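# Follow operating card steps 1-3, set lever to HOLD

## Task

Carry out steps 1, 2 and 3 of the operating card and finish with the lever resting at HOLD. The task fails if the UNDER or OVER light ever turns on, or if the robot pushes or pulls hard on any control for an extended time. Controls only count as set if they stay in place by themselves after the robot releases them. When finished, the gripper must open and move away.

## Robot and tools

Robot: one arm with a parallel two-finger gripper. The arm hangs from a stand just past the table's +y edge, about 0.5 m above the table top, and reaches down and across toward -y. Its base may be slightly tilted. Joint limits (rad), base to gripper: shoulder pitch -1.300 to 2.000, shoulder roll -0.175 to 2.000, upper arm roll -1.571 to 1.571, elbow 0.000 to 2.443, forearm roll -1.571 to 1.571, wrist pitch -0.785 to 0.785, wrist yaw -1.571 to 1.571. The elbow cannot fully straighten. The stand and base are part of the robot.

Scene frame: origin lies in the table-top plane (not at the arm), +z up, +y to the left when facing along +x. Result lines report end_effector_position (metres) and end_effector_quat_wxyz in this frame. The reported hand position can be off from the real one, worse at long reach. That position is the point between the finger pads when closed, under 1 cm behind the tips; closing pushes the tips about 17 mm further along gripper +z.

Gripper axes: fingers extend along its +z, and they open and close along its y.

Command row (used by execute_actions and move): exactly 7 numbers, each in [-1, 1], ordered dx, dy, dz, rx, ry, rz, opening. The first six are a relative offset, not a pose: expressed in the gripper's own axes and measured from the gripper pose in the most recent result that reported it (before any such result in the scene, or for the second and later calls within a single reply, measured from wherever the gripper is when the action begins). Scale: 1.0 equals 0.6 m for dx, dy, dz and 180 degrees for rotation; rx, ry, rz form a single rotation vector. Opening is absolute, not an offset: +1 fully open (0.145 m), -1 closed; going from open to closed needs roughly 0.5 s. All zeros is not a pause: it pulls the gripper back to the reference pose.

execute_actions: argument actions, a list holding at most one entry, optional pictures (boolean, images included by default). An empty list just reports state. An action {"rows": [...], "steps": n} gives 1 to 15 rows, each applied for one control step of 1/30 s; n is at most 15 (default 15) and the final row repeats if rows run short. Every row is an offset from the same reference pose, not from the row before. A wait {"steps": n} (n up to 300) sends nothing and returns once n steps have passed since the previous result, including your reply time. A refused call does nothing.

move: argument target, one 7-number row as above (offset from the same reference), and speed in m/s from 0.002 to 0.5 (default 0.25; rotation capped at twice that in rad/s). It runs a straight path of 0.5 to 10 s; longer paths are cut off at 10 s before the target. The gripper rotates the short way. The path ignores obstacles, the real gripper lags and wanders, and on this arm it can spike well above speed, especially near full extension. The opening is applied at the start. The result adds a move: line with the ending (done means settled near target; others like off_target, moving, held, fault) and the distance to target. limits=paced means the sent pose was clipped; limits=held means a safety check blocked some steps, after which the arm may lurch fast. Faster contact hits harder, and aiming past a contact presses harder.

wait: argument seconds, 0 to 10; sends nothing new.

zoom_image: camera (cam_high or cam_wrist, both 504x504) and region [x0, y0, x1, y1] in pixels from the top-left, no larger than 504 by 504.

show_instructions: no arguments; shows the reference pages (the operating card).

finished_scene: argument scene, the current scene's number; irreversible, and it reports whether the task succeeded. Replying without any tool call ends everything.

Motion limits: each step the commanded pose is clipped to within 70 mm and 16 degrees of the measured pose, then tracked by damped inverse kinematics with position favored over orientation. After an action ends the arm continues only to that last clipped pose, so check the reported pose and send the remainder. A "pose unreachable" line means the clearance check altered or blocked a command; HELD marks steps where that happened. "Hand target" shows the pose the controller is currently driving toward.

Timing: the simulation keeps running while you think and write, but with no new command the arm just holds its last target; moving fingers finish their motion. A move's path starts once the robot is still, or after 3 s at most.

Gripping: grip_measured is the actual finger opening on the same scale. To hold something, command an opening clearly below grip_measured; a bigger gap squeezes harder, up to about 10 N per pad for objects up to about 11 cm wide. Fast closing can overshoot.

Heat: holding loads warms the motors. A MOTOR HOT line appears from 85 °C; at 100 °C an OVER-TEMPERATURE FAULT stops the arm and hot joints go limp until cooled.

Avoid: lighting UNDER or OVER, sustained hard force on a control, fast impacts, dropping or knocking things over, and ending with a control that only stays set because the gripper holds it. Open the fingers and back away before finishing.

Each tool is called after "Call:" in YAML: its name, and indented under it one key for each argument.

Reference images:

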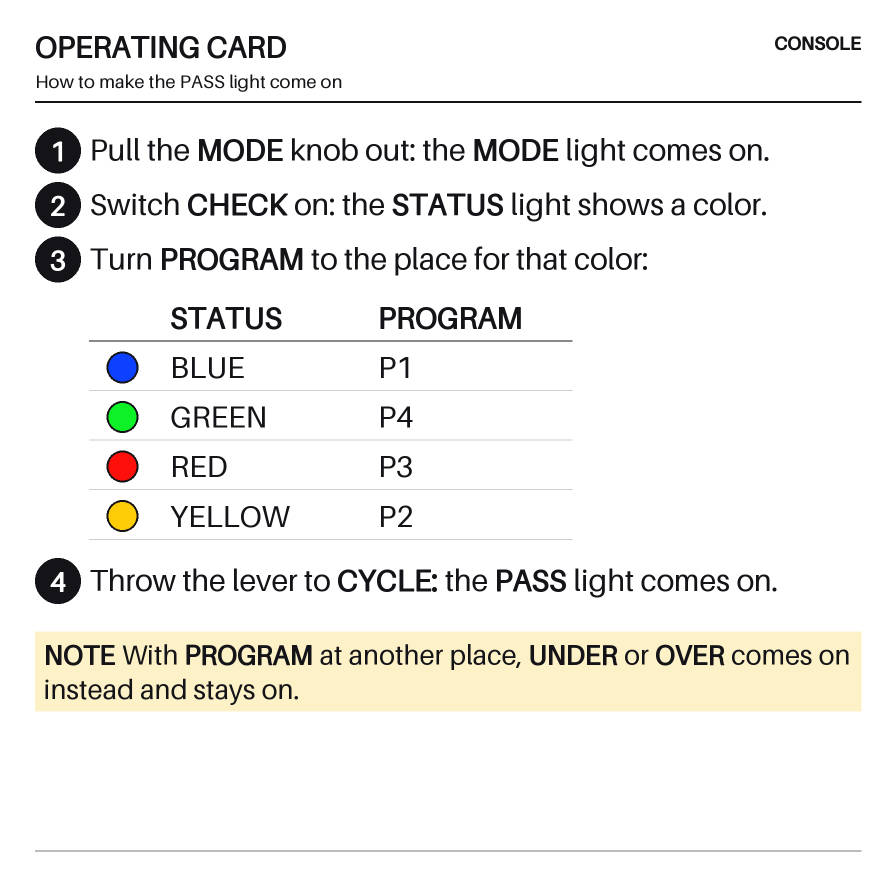

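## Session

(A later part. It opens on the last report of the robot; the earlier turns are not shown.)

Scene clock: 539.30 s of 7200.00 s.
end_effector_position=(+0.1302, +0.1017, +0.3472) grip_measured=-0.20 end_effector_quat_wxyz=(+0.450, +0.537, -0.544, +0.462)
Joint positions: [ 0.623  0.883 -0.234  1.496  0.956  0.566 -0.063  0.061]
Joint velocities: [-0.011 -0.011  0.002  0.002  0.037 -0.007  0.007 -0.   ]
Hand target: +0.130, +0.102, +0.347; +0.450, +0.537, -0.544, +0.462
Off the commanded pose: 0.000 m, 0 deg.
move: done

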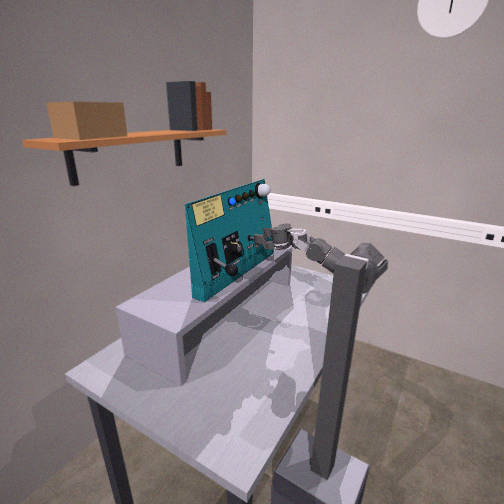

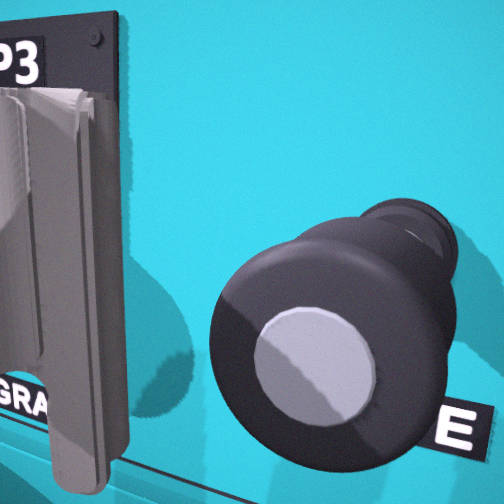

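Call:
move:
  target: [0, 0, -0.1, 0, 0, 0, -0.2]
  speed: 0.1

Call:
move:
  target: [-0.02, 0.19, -0.02, 0, 0, -0.5, -0.2]
  speed: 0.2

Scene clock: 569.00 s of 7200.00 s.
end_effector_position=(+0.1303, +0.1608, +0.3575) grip_measured=-0.20 end_effector_quat_wxyz=(+0.450, +0.538, -0.542, +0.462)
Joint positions: [ 0.251  0.997  0.096  1.807  1.094  0.627 -0.133  0.061]
Joint velocities: [-0.011 -0.033 -0.022 -0.007  0.022  0.007  0.007 -0.   ]
Hand target: +0.129, +0.161, +0.358; +0.451, +0.537, -0.544, +0.461
Off the commanded pose: 0.000 m, 0 deg.
After step 90, 25.83 s passed at rest.
move: done

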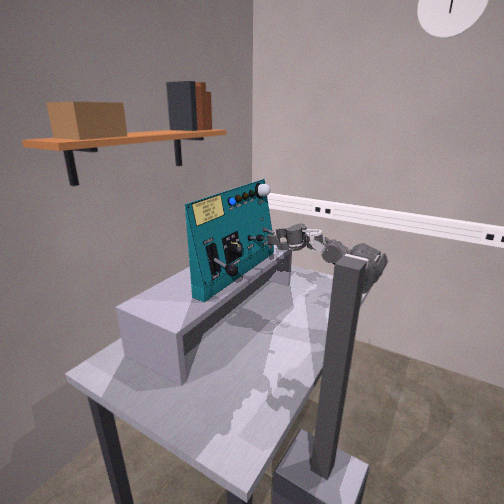

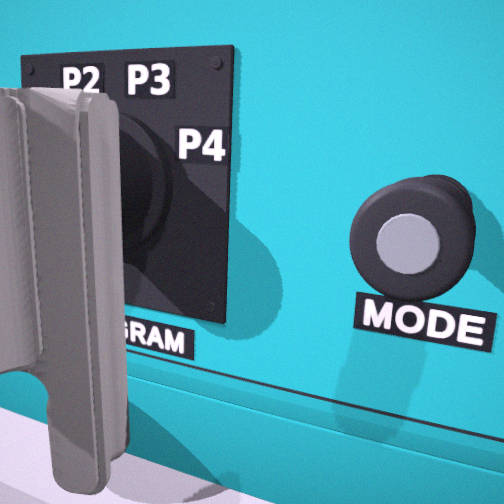

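Scene clock: 573.27 s of 7200.00 s.
end_effector_position=(+0.0158, +0.1735, +0.3481) grip_measured=-0.20 end_effector_quat_wxyz=(+0.645, +0.764, -0.004, +0.004)
Joint positions: [ 0.078  1.476 -0.099  1.343 -0.1   -0.254  0.132  0.061]
Joint velocities: [-0.033  0.033  0.007  0.007  0.081 -0.066 -0.007 -0.   ]
Hand target: +0.016, +0.173, +0.349; +0.647, +0.763, -0.004, +0.006
Off the commanded pose: 0.002 m, 1 deg.
move: done

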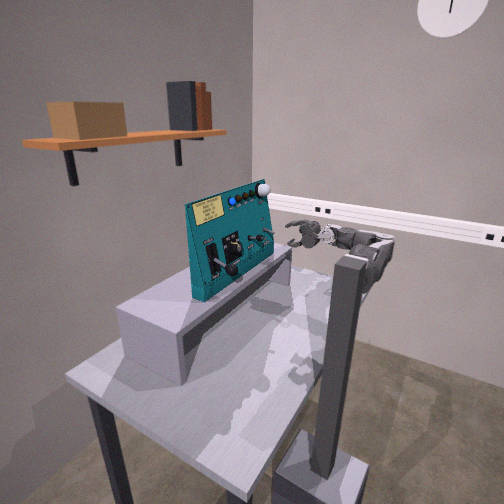

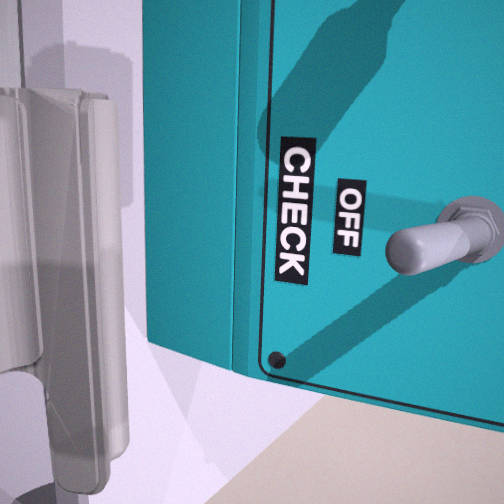

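Call:
move:
  target: [-0.015, 0.012, 0.085, 0, 0, 0, -0.2]
  speed: 0.05

Call:
zoom_image:
  camera: "cam_high"
  region: [230, 190, 330, 270]

Scene clock: 587.00 s of 7200.00 s.
end_effector_position=(+0.0078, +0.1219, +0.3463) grip_measured=-0.20 end_effector_quat_wxyz=(+0.647, +0.763, -0.006, +0.007)
Joint positions: [ 0.755  1.134 -0.392  1.02  -0.417 -0.379  0.349  0.061]
Joint velocities: [ 0.077 -0.011  0.012 -0.012 -0.007 -0.022 -0.081  0.   ]
Hand target: +0.008, +0.122, +0.345; +0.644, +0.765, -0.004, +0.007
Off the commanded pose: 0.001 m, 0 deg.
After step 90, 9.43 s passed at rest.
move: done

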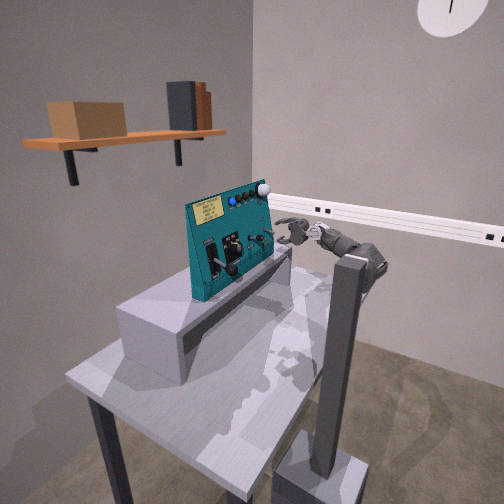

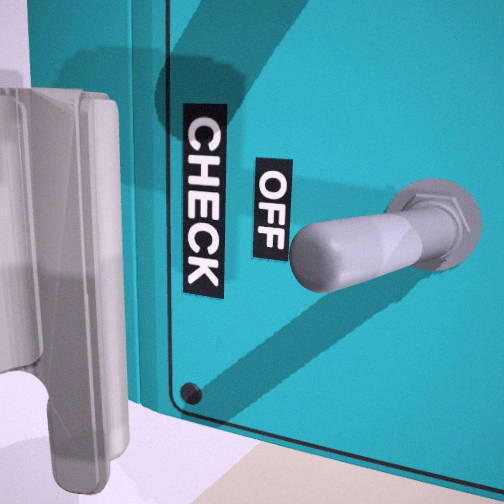

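Region (230, 190, 330, 270) of cam_high's 504x504 image, scaled by 5.040, with more detail than that image has; it fills the top 403 rows of this view, and the rest is white.

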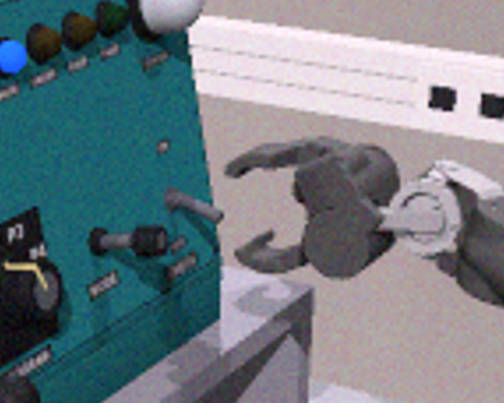

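Call:
move:
  target: [0, 0, 0.055, 0, 0, 0, -0.2]
  speed: 0.04

Call:
zoom_image:
  camera: "cam_high"
  region: [230, 190, 330, 270]

Scene clock: 605.30 s of 7200.00 s.
end_effector_position=(+0.0085, +0.0895, +0.3389) grip_measured=-0.20 end_effector_quat_wxyz=(+0.644, +0.765, -0.007, +0.008)
Joint positions: [ 0.97   0.975 -0.472  0.783 -0.565 -0.455  0.339  0.061]
Joint velocities: [ 0.077 -0.011  0.002 -0.012 -0.037 -0.081 -0.022 -0.   ]
Hand target: +0.008, +0.089, +0.340; +0.646, +0.763, -0.006, +0.008
Off the commanded pose: 0.002 m, 0 deg.
After step 90, 14.23 s passed at rest.
move: done

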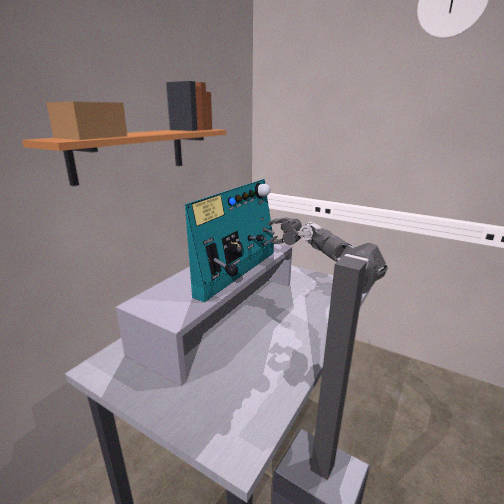

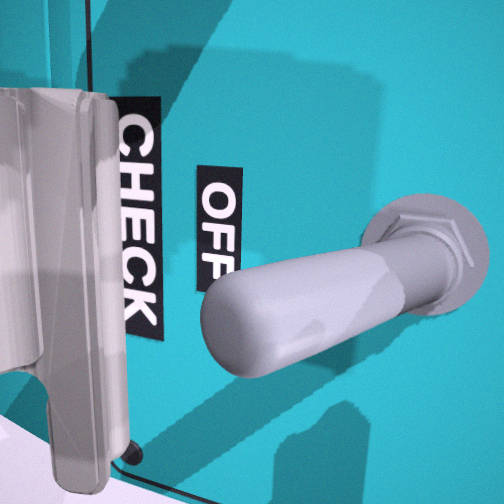

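Region (230, 190, 330, 270) of cam_high's 504x504 image, scaled by 5.040, with more detail than that image has; it fills the top 403 rows of this view, and the rest is white.

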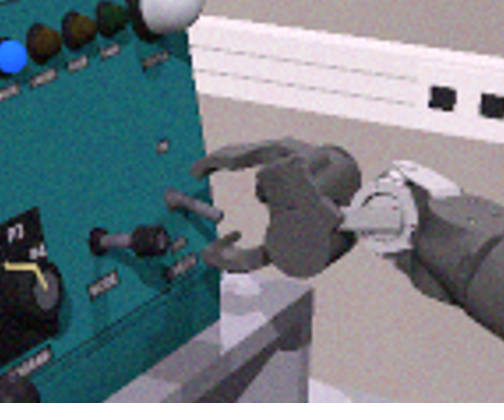

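Call:
move:
  target: [0, 0.055, 0.01, 0, 0, 0, -0.2]
  speed: 0.03

Call:
zoom_image:
  camera: "cam_high"
  region: [210, 170, 330, 270]

Scene clock: 615.30 s of 7200.00 s.
end_effector_position=(+0.0080, +0.0797, +0.3555) grip_measured=-0.19 end_effector_quat_wxyz=(+0.622, +0.783, -0.003, +0.002)
Joint positions: [ 1.113  0.922 -0.464  0.7   -0.643 -0.486  0.471  0.061]
Joint velocities: [-0.033  0.011  0.061 -0.012 -0.051 -0.081 -0.022  0.001]
Hand target: +0.009, +0.078, +0.370; +0.644, +0.765, -0.006, +0.008
Off the commanded pose: 0.015 m, 3 deg.
After step 90, 5.67 s passed at rest.
move: off_target

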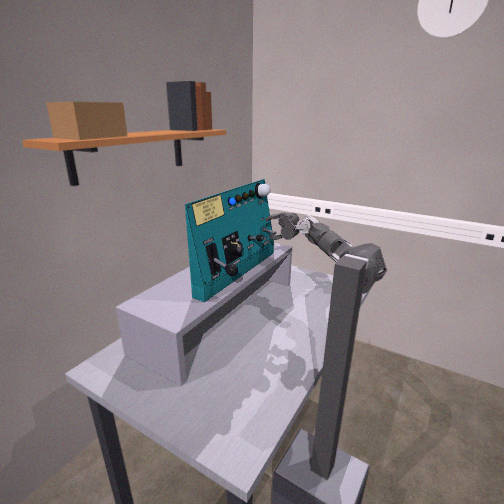

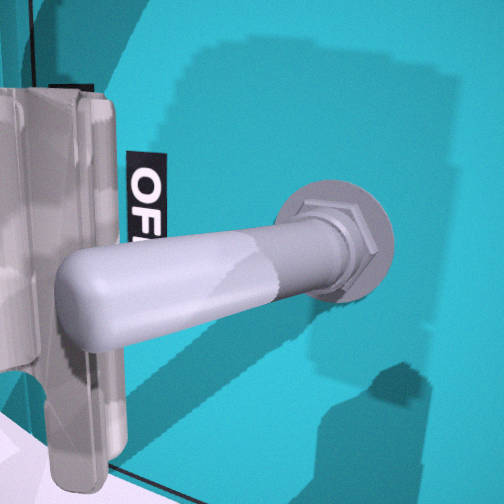

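Region (210, 170, 330, 270) of cam_high's 504x504 image, scaled by 4.200, with more detail than that image has.

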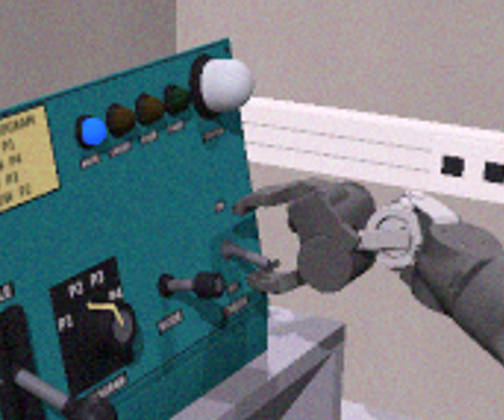

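The arm is compliant; needs a bit more push.

Call:
move:
  target: [0, 0.045, 0, -0.017, 0, 0, -0.2]
  speed: 0.03

Call:
zoom_image:
  camera: "cam_high"
  region: [210, 170, 330, 270]

Scene clock: 621.33 s of 7200.00 s.
end_effector_position=(+0.0085, +0.0775, +0.3578) grip_measured=-0.18 end_effector_quat_wxyz=(+0.604, +0.797, +0.004, -0.005)
Joint positions: [ 1.145  0.873 -0.358  0.669 -0.762 -0.525  0.558  0.062]
Joint velocities: [-0.055 -0.055  0.178 -0.017 -0.168  0.066 -0.007 -0.003]
Hand target: +0.009, +0.075, +0.381; +0.642, +0.767, -0.003, +0.003
Off the commanded pose: 0.024 m, 6 deg.
After step 90, 1.90 s passed at rest.
move: off_target

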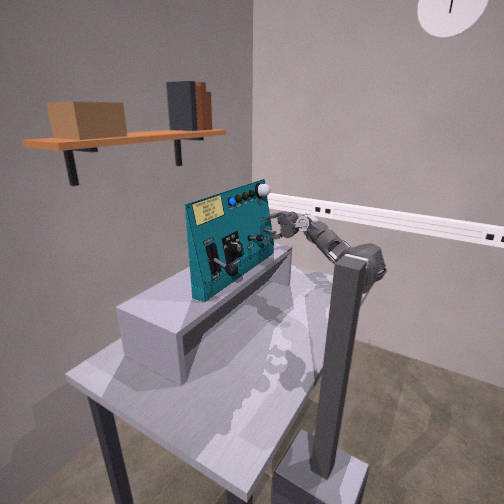

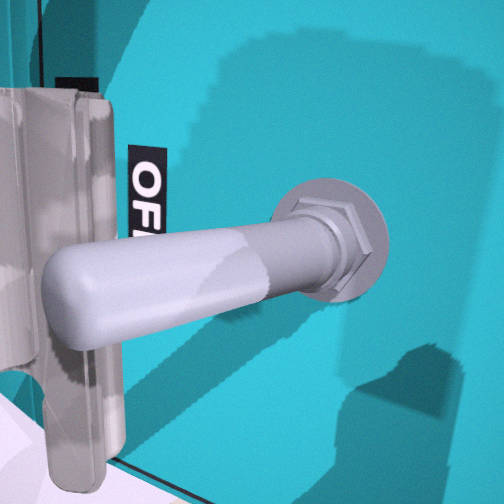

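Region (210, 170, 330, 270) of cam_high's 504x504 image, scaled by 4.200, with more detail than that image has.

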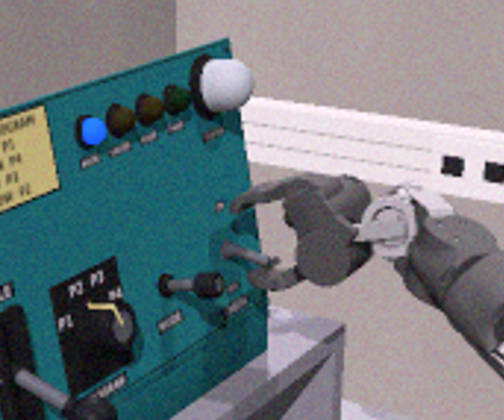

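Call:
move:
  target: [0, 0.07, 0, -0.033, 0, 0, -0.25]
  speed: 0.04

Call:
move:
  target: [0, -0.008, 0, 0, 0, 0, -0.2]
  speed: 0.03

Scene clock: 633.43 s of 7200.00 s.
end_effector_position=(+0.0097, +0.0720, +0.3774) grip_measured=-0.23 end_effector_quat_wxyz=(+0.608, +0.794, +0.017, -0.008)
Joint positions: [ 1.234  0.824 -0.28   0.607 -0.881 -0.588  0.597  0.058]
Joint velocities: [-0.099 -0.077  0.144 -0.022 -0.183  0.11   0.066 -0.   ]
Hand target: +0.010, +0.068, +0.398; +0.644, +0.765, +0.005, -0.004
Off the commanded pose: 0.022 m, 6 deg.
After step 90, 8.30 s passed at rest.
move: off_target

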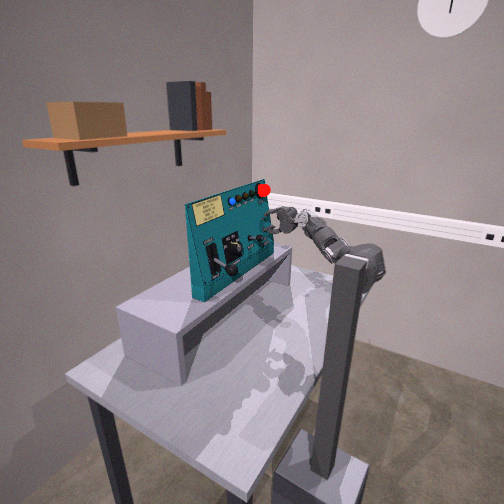

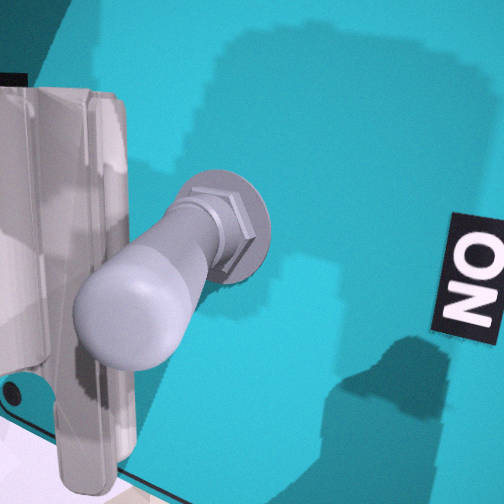

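Scene clock: 634.13 s of 7200.00 s.
end_effector_position=(+0.0099, +0.0730, +0.3709) grip_measured=-0.20 end_effector_quat_wxyz=(+0.604, +0.796, +0.018, -0.007)
Joint positions: [ 1.211  0.826 -0.273  0.616 -0.881 -0.588  0.595  0.061]
Joint velocities: [-0.033  0.011 -0.002  0.002 -0.022 -0.007 -0.022 -0.   ]
Hand target: +0.009, +0.073, +0.373; +0.608, +0.794, +0.017, -0.008
Off the commanded pose: 0.002 m, 1 deg.
move: done

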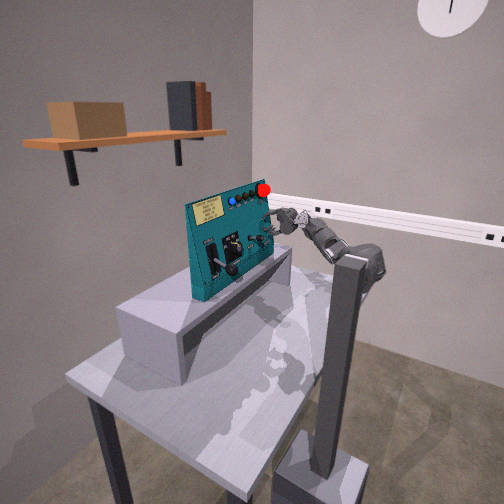

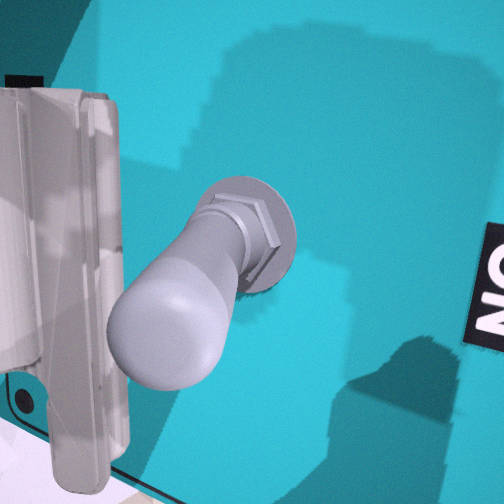

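Call:
move:
  target: [0, 0, -0.167, 0, 0, 0, -0.2]
  speed: 0.1

Call:
move:
  target: [0.393, -0.05, 0.02, -0.027, 0.018, 0.377, 0.0]
  speed: 0.2

Scene clock: 662.77 s of 7200.00 s.
end_effector_position=(+0.0073, +0.1704, +0.4005) grip_measured=-0.20 end_effector_quat_wxyz=(+0.607, +0.794, +0.019, -0.010)
Joint positions: [ 0.603  1.13   0.161  1.253 -0.478 -0.432  0.872  0.061]
Joint velocities: [-0.055 -0.011 -0.007 -0.007  0.007 -0.051 -0.022 -0.   ]
Hand target: +0.008, +0.171, +0.400; +0.605, +0.796, +0.018, -0.009
Off the commanded pose: 0.003 m, 0 deg.
After step 90, 24.33 s passed at rest.
move: done

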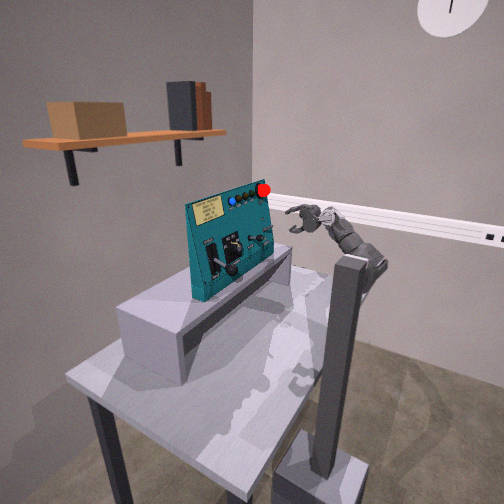

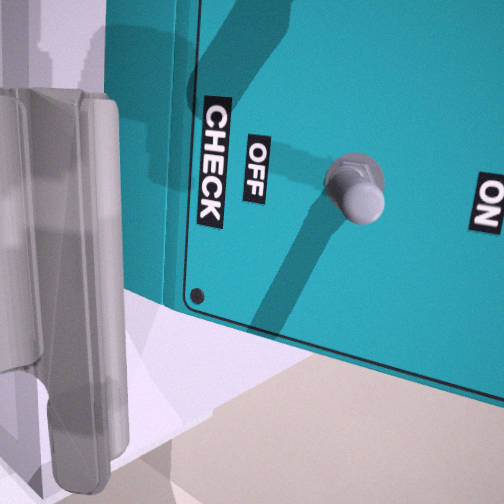

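Scene clock: 666.07 s of 7200.00 s.
end_effector_position=(+0.2406, +0.1708, +0.3504) grip_measured=+0.00 end_effector_quat_wxyz=(+0.534, +0.649, -0.414, +0.349)
Joint positions: [ 0.419 -0.018  0.249  2.118 -0.903  0.785  1.019  0.076]
Joint velocities: [ 0.011 -0.011 -0.012 -0.002 -0.007  0.051 -0.022  0.   ]
Hand target: +0.240, +0.171, +0.352; +0.535, +0.649, -0.413, +0.350
Off the commanded pose: 0.009 m, 1 deg.
joint sent to its limit — the command would take joint 6 (wrist pitch) past its upper limit, so that joint was sent only as far as its limit.
move: off_target

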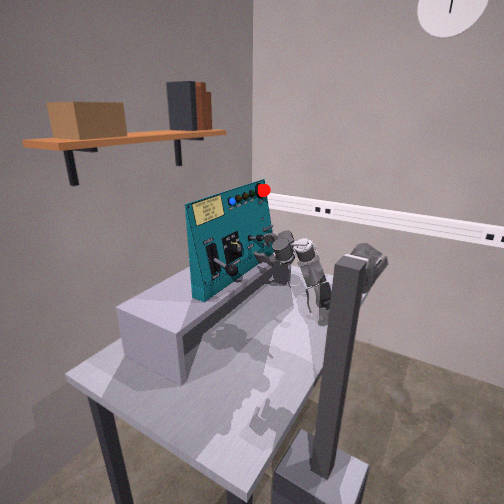

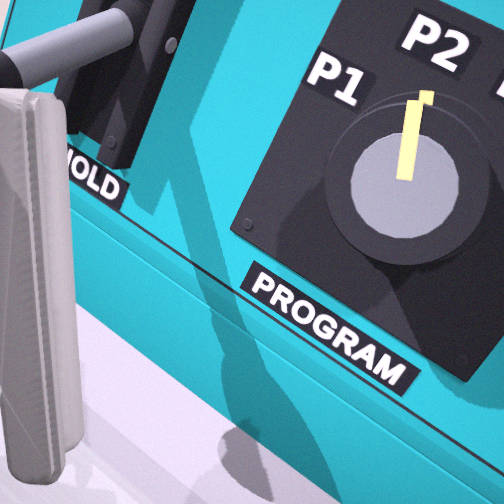

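Call:
move:
  target: [0.0125, -0.0065, 0.04, 0, 0, -0.32, 0.0]
  speed: 0.15

Scene clock: 692.50 s of 7200.00 s.
end_effector_position=(+0.2466, +0.1467, +0.3515) grip_measured=+0.00 end_effector_quat_wxyz=(+0.634, +0.770, -0.053, +0.049)
Joint positions: [ 0.47   0.468 -0.135  2.002 -1.076  0.381  0.974  0.076]
Joint velocities: [-0.011  0.011 -0.002 -0.002 -0.037  0.007 -0.037  0.   ]
Hand target: +0.247, +0.146, +0.353; +0.637, +0.768, -0.051, +0.047
Off the commanded pose: 0.001 m, 0 deg.
After step 90, 19.80 s passed at rest.
move: done

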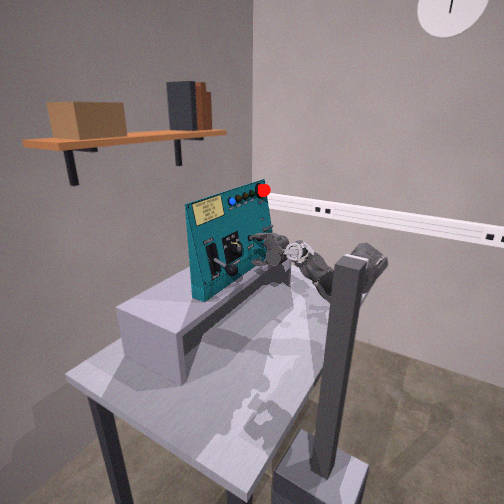

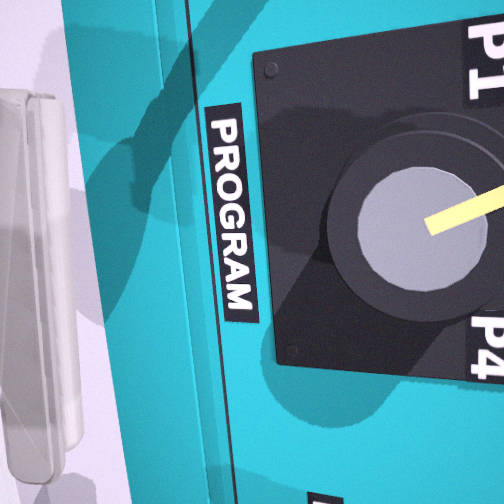

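Call:
move:
  target: [-0.004, 0, 0.06, 0, 0, 0, 0.0]
  speed: 0.05

Call:
zoom_image:
  camera: "cam_high"
  region: [200, 210, 300, 290]

Scene clock: 708.03 s of 7200.00 s.
end_effector_position=(+0.2438, +0.1120, +0.3429) grip_measured=+0.00 end_effector_quat_wxyz=(+0.631, +0.772, -0.056, +0.050)
Joint positions: [ 0.564  0.417 -0.171  1.802 -1.076  0.322  0.886  0.076]
Joint velocities: [-0.033  0.011 -0.017  0.007 -0.022 -0.007 -0.066  0.   ]
Hand target: +0.245, +0.111, +0.344; +0.634, +0.770, -0.053, +0.049
Off the commanded pose: 0.002 m, 1 deg.
After step 90, 11.57 s passed at rest.
move: done

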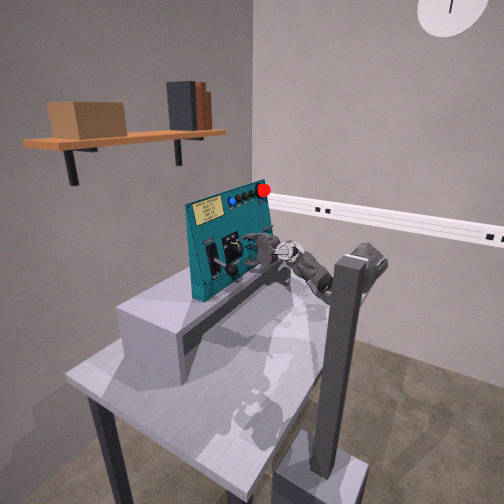

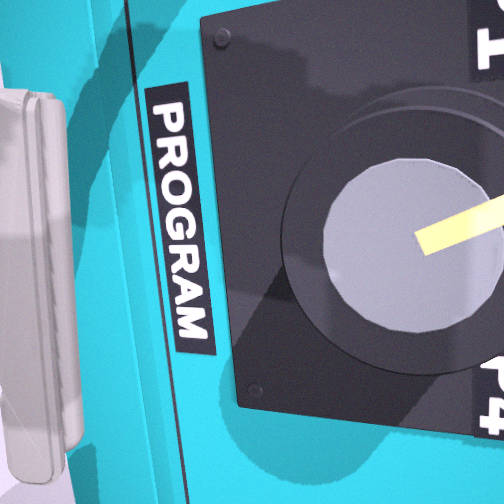

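Region (200, 210, 300, 290) of cam_high's 504x504 image, scaled by 5.040, with more detail than that image has; it fills the top 403 rows of this view, and the rest is white.

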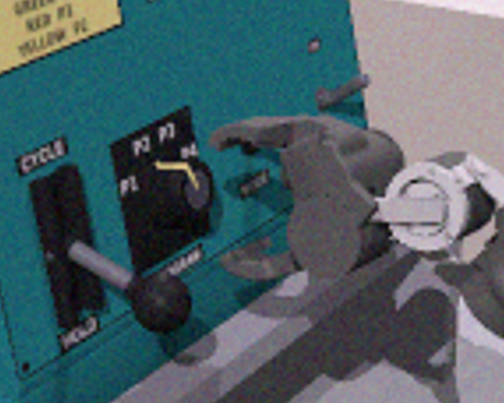

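Call:
move:
  target: [0, 0.012, 0.052, -0.006, 0, 0, 0.0]
  speed: 0.04

Call:
zoom_image:
  camera: "cam_high"
  region: [200, 210, 300, 290]

Scene clock: 721.30 s of 7200.00 s.
end_effector_position=(+0.2424, +0.0807, +0.3420) grip_measured=+0.00 end_effector_quat_wxyz=(+0.636, +0.768, -0.059, +0.050)
Joint positions: [ 0.665  0.368 -0.198  1.615 -1.082  0.272  0.802  0.076]
Joint velocities: [ 0.011  0.011 -0.012 -0.002  0.051  0.022  0.022 -0.   ]
Hand target: +0.243, +0.080, +0.344; +0.638, +0.766, -0.056, +0.050
Off the commanded pose: 0.002 m, 1 deg.
After step 90, 9.23 s passed at rest.
move: done

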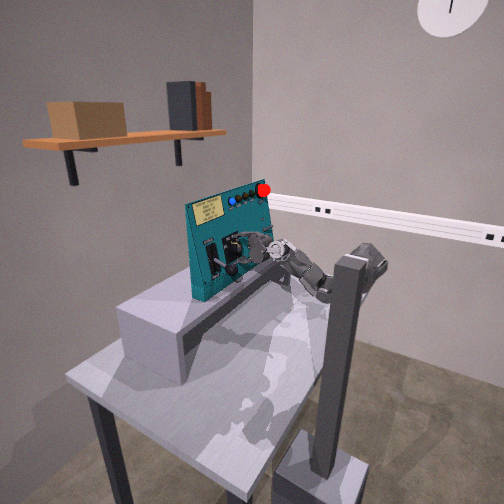

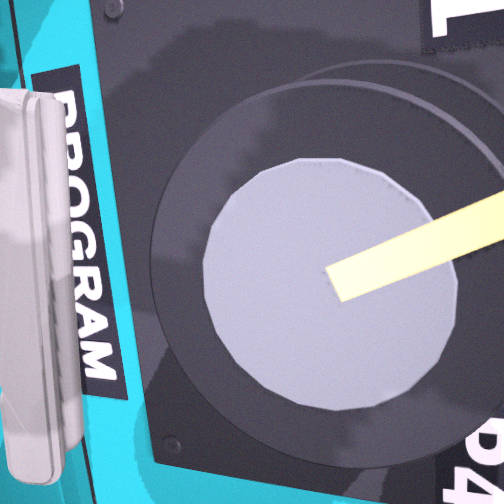

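Region (200, 210, 300, 290) of cam_high's 504x504 image, scaled by 5.040, with more detail than that image has; it fills the top 403 rows of this view, and the rest is white.

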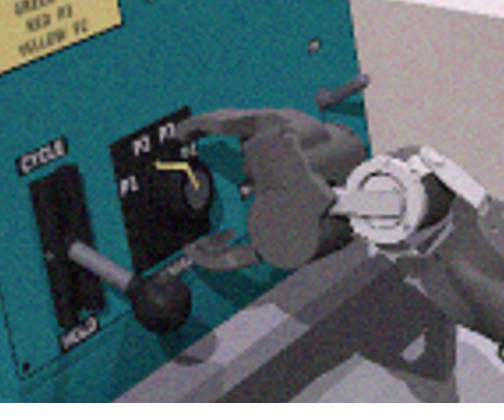

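Call:
move:
  target: [0.004, 0, 0.013, 0, 0, 0, 0.0]
  speed: 0.02

Call:
execute_actions:
  actions:
    - {"rows": [[0,0,0,0,0,0,-0.05],[0,0,0,0,0,0,-0.1],[0,0,0,0,0,0,-0.15],[0,0,0,0,0,0,-0.2],[0,0,0,0,0,0,-0.25],[0,0,0,0,0,0,-0.3],[0,0,0,0,0,0,-0.34],[0,0,0,0,0,0,-0.38],[0,0,0,0,0,0,-0.42],[0,0,0,0,0,0,-0.46],[0,0,0,0,0,0,-0.5],[0,0,0,0,0,0,-0.55],[0,0,0,0,0,0,-0.6],[0,0,0,0,0,0,-0.65],[0,0,0,0,0,0,-0.7]], "steps": 15}

Scene clock: 733.73 s of 7200.00 s.
end_effector_position=(+0.2440, +0.0738, +0.3393) grip_measured=+0.00 end_effector_quat_wxyz=(+0.633, +0.770, -0.061, +0.051)
Joint positions: [ 0.686  0.35  -0.206  1.57  -1.089  0.268  0.789  0.076]
Joint velocities: [ 0.011  0.033  0.002  0.002  0.007 -0.022 -0.007  0.   ]
Hand target: +0.245, +0.073, +0.341; +0.636, +0.768, -0.059, +0.051
Off the commanded pose: 0.002 m, 0 deg.
After step 90, 8.73 s passed at rest.
move: done

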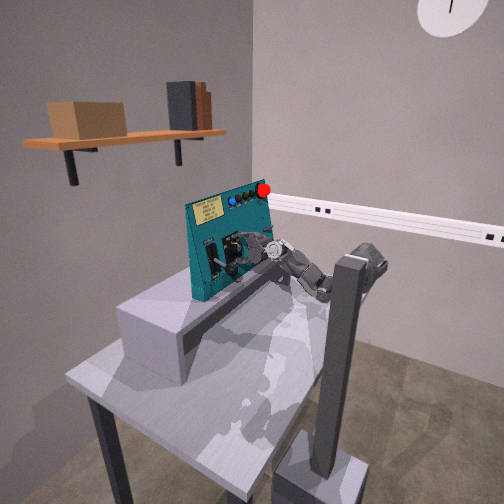

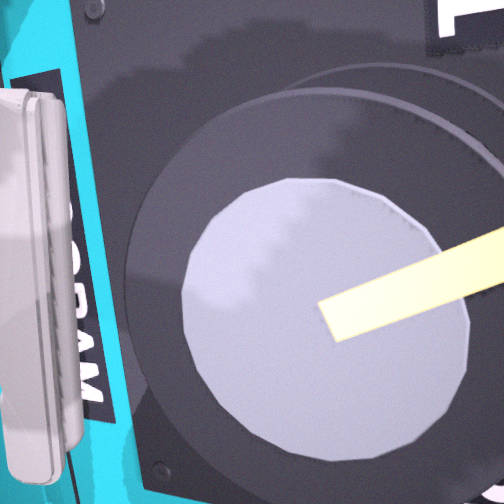

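Scene clock: 734.23 s of 7200.00 s.
end_effector_position=(+0.2440, +0.0738, +0.3392) grip_measured=-0.42 end_effector_quat_wxyz=(+0.633, +0.770, -0.061, +0.051)
Joint positions: [ 0.686  0.35  -0.206  1.57  -1.089  0.268  0.789  0.044]
Joint velocities: [-0.033 -0.011  0.002 -0.007 -0.022 -0.037  0.051  0.   ]
Hand target: +0.244, +0.074, +0.339; +0.633, +0.770, -0.061, +0.051
Off the commanded pose: 0.000 m, 0 deg.
Steps of this call (steps 1 to 15: all 15 steps of this action). Readings (end_effector_position):
1: (+0.2440, +0.0738, +0.3393)
2: (+0.2440, +0.0738, +0.3393)
4: (+0.2440, +0.0738, +0.3393)
8: (+0.2440, +0.0738, +0.3393)
15: the state above

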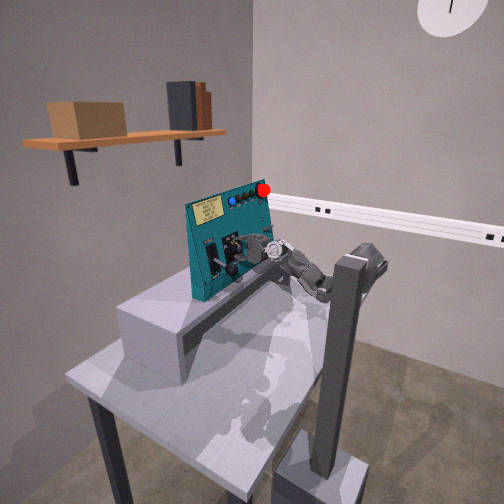

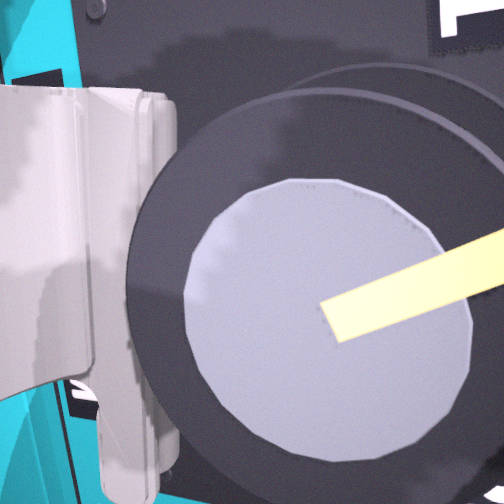

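Call:
move:
  target: [0, 0, 0, 0, 0, 0.222, -0.85]
  speed: 0.15

Call:
zoom_image:
  camera: "cam_high"
  region: [200, 210, 300, 290]

Scene clock: 743.33 s of 7200.00 s.
end_effector_position=(+0.2466, +0.0746, +0.3343) grip_measured=-0.42 end_effector_quat_wxyz=(+0.571, +0.708, -0.319, +0.267)
Joint positions: [ 0.67   0.     0.156  1.57  -0.985  0.457  0.808  0.044]
Joint velocities: [ 0.011  0.033  0.007 -0.017  0.022  0.022  0.007  0.   ]
Hand target: +0.245, +0.074, +0.337; +0.576, +0.704, -0.320, +0.266
Off the commanded pose: 0.006 m, 1 deg.
After step 90, 3.50 s passed at rest.
move: off_target

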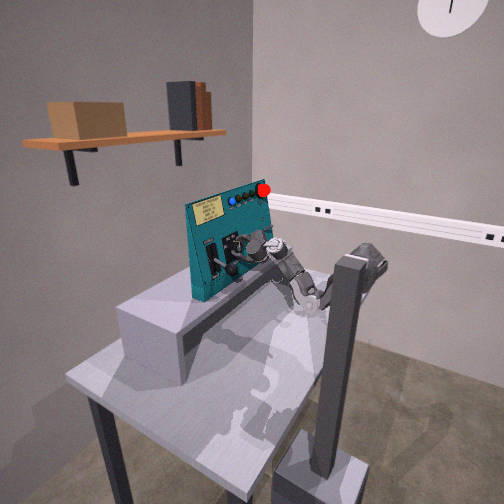

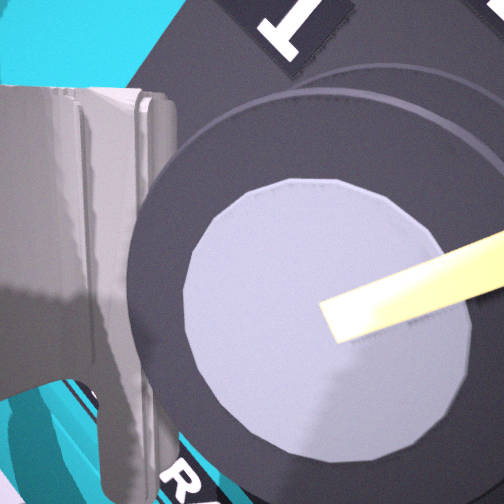

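Region (200, 210, 300, 290) of cam_high's 504x504 image, scaled by 5.040, with more detail than that image has; it fills the top 403 rows of this view, and the rest is white.

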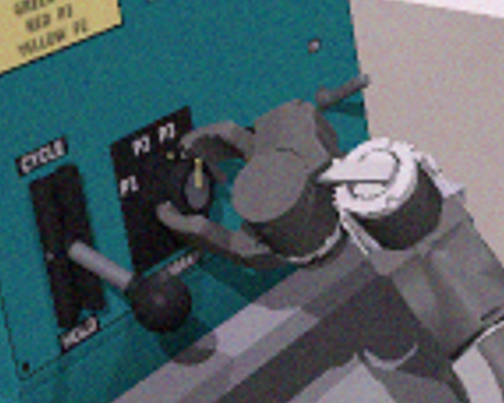

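Call:
move:
  target: [0, 0, 0, 0, 0, 0, 0.0]
  speed: 0.02

Call:
move:
  target: [0.02, 0.04, -0.2, 0, 0, -0.1, 0.0]
  speed: 0.1

Scene clock: 749.43 s of 7200.00 s.
end_effector_position=(+0.2466, +0.0746, +0.3343) grip_measured=+0.00 end_effector_quat_wxyz=(+0.571, +0.708, -0.319, +0.267)
Joint positions: [ 0.67   0.     0.156  1.57  -0.985  0.457  0.808  0.076]
Joint velocities: [ 0.033 -0.033 -0.017  0.002 -0.037  0.022  0.081 -0.   ]
Hand target: +0.247, +0.075, +0.334; +0.571, +0.708, -0.319, +0.267
Off the commanded pose: 0.000 m, 0 deg.
After step 90, 2.40 s passed at rest.
move: done

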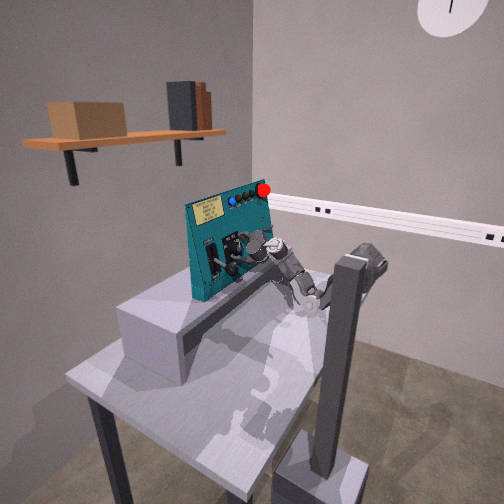

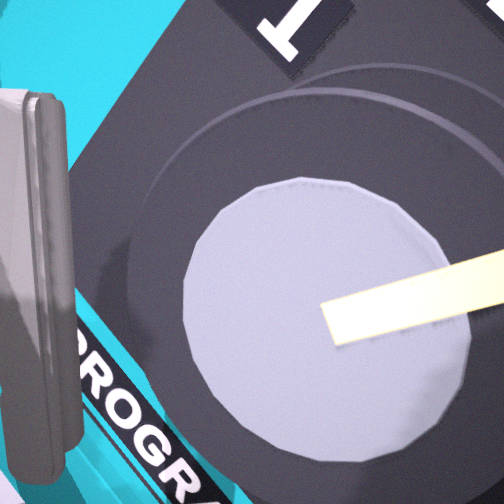

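Scene clock: 751.27 s of 7200.00 s.
end_effector_position=(+0.2350, +0.1869, +0.3859) grip_measured=+0.00 end_effector_quat_wxyz=(+0.611, +0.746, -0.202, +0.171)
Joint positions: [ 0.494  0.338  0.103  2.199 -1.046  0.6    1.265  0.076]
Joint velocities: [-0.055  0.033  0.002  0.007  0.066 -0.11  -0.037  0.   ]
Hand target: +0.235, +0.187, +0.384; +0.607, +0.748, -0.203, +0.173
Off the commanded pose: 0.003 m, 1 deg.
move: done

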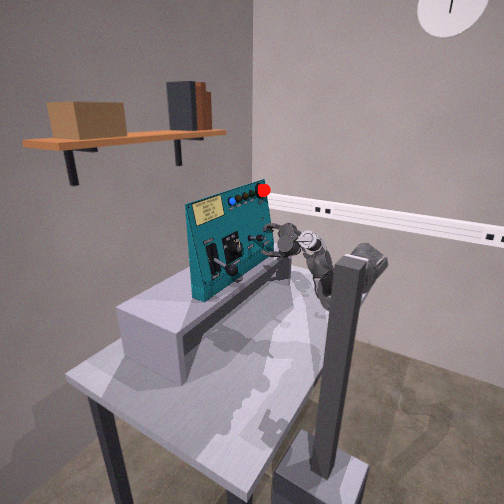

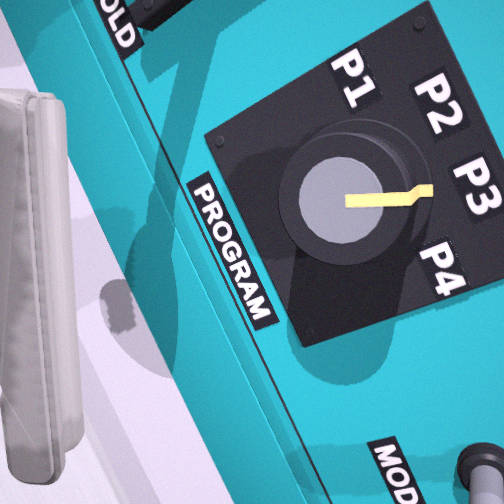

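Call:
finished_scene:
  scene: 1

The scene is finished: the task was done.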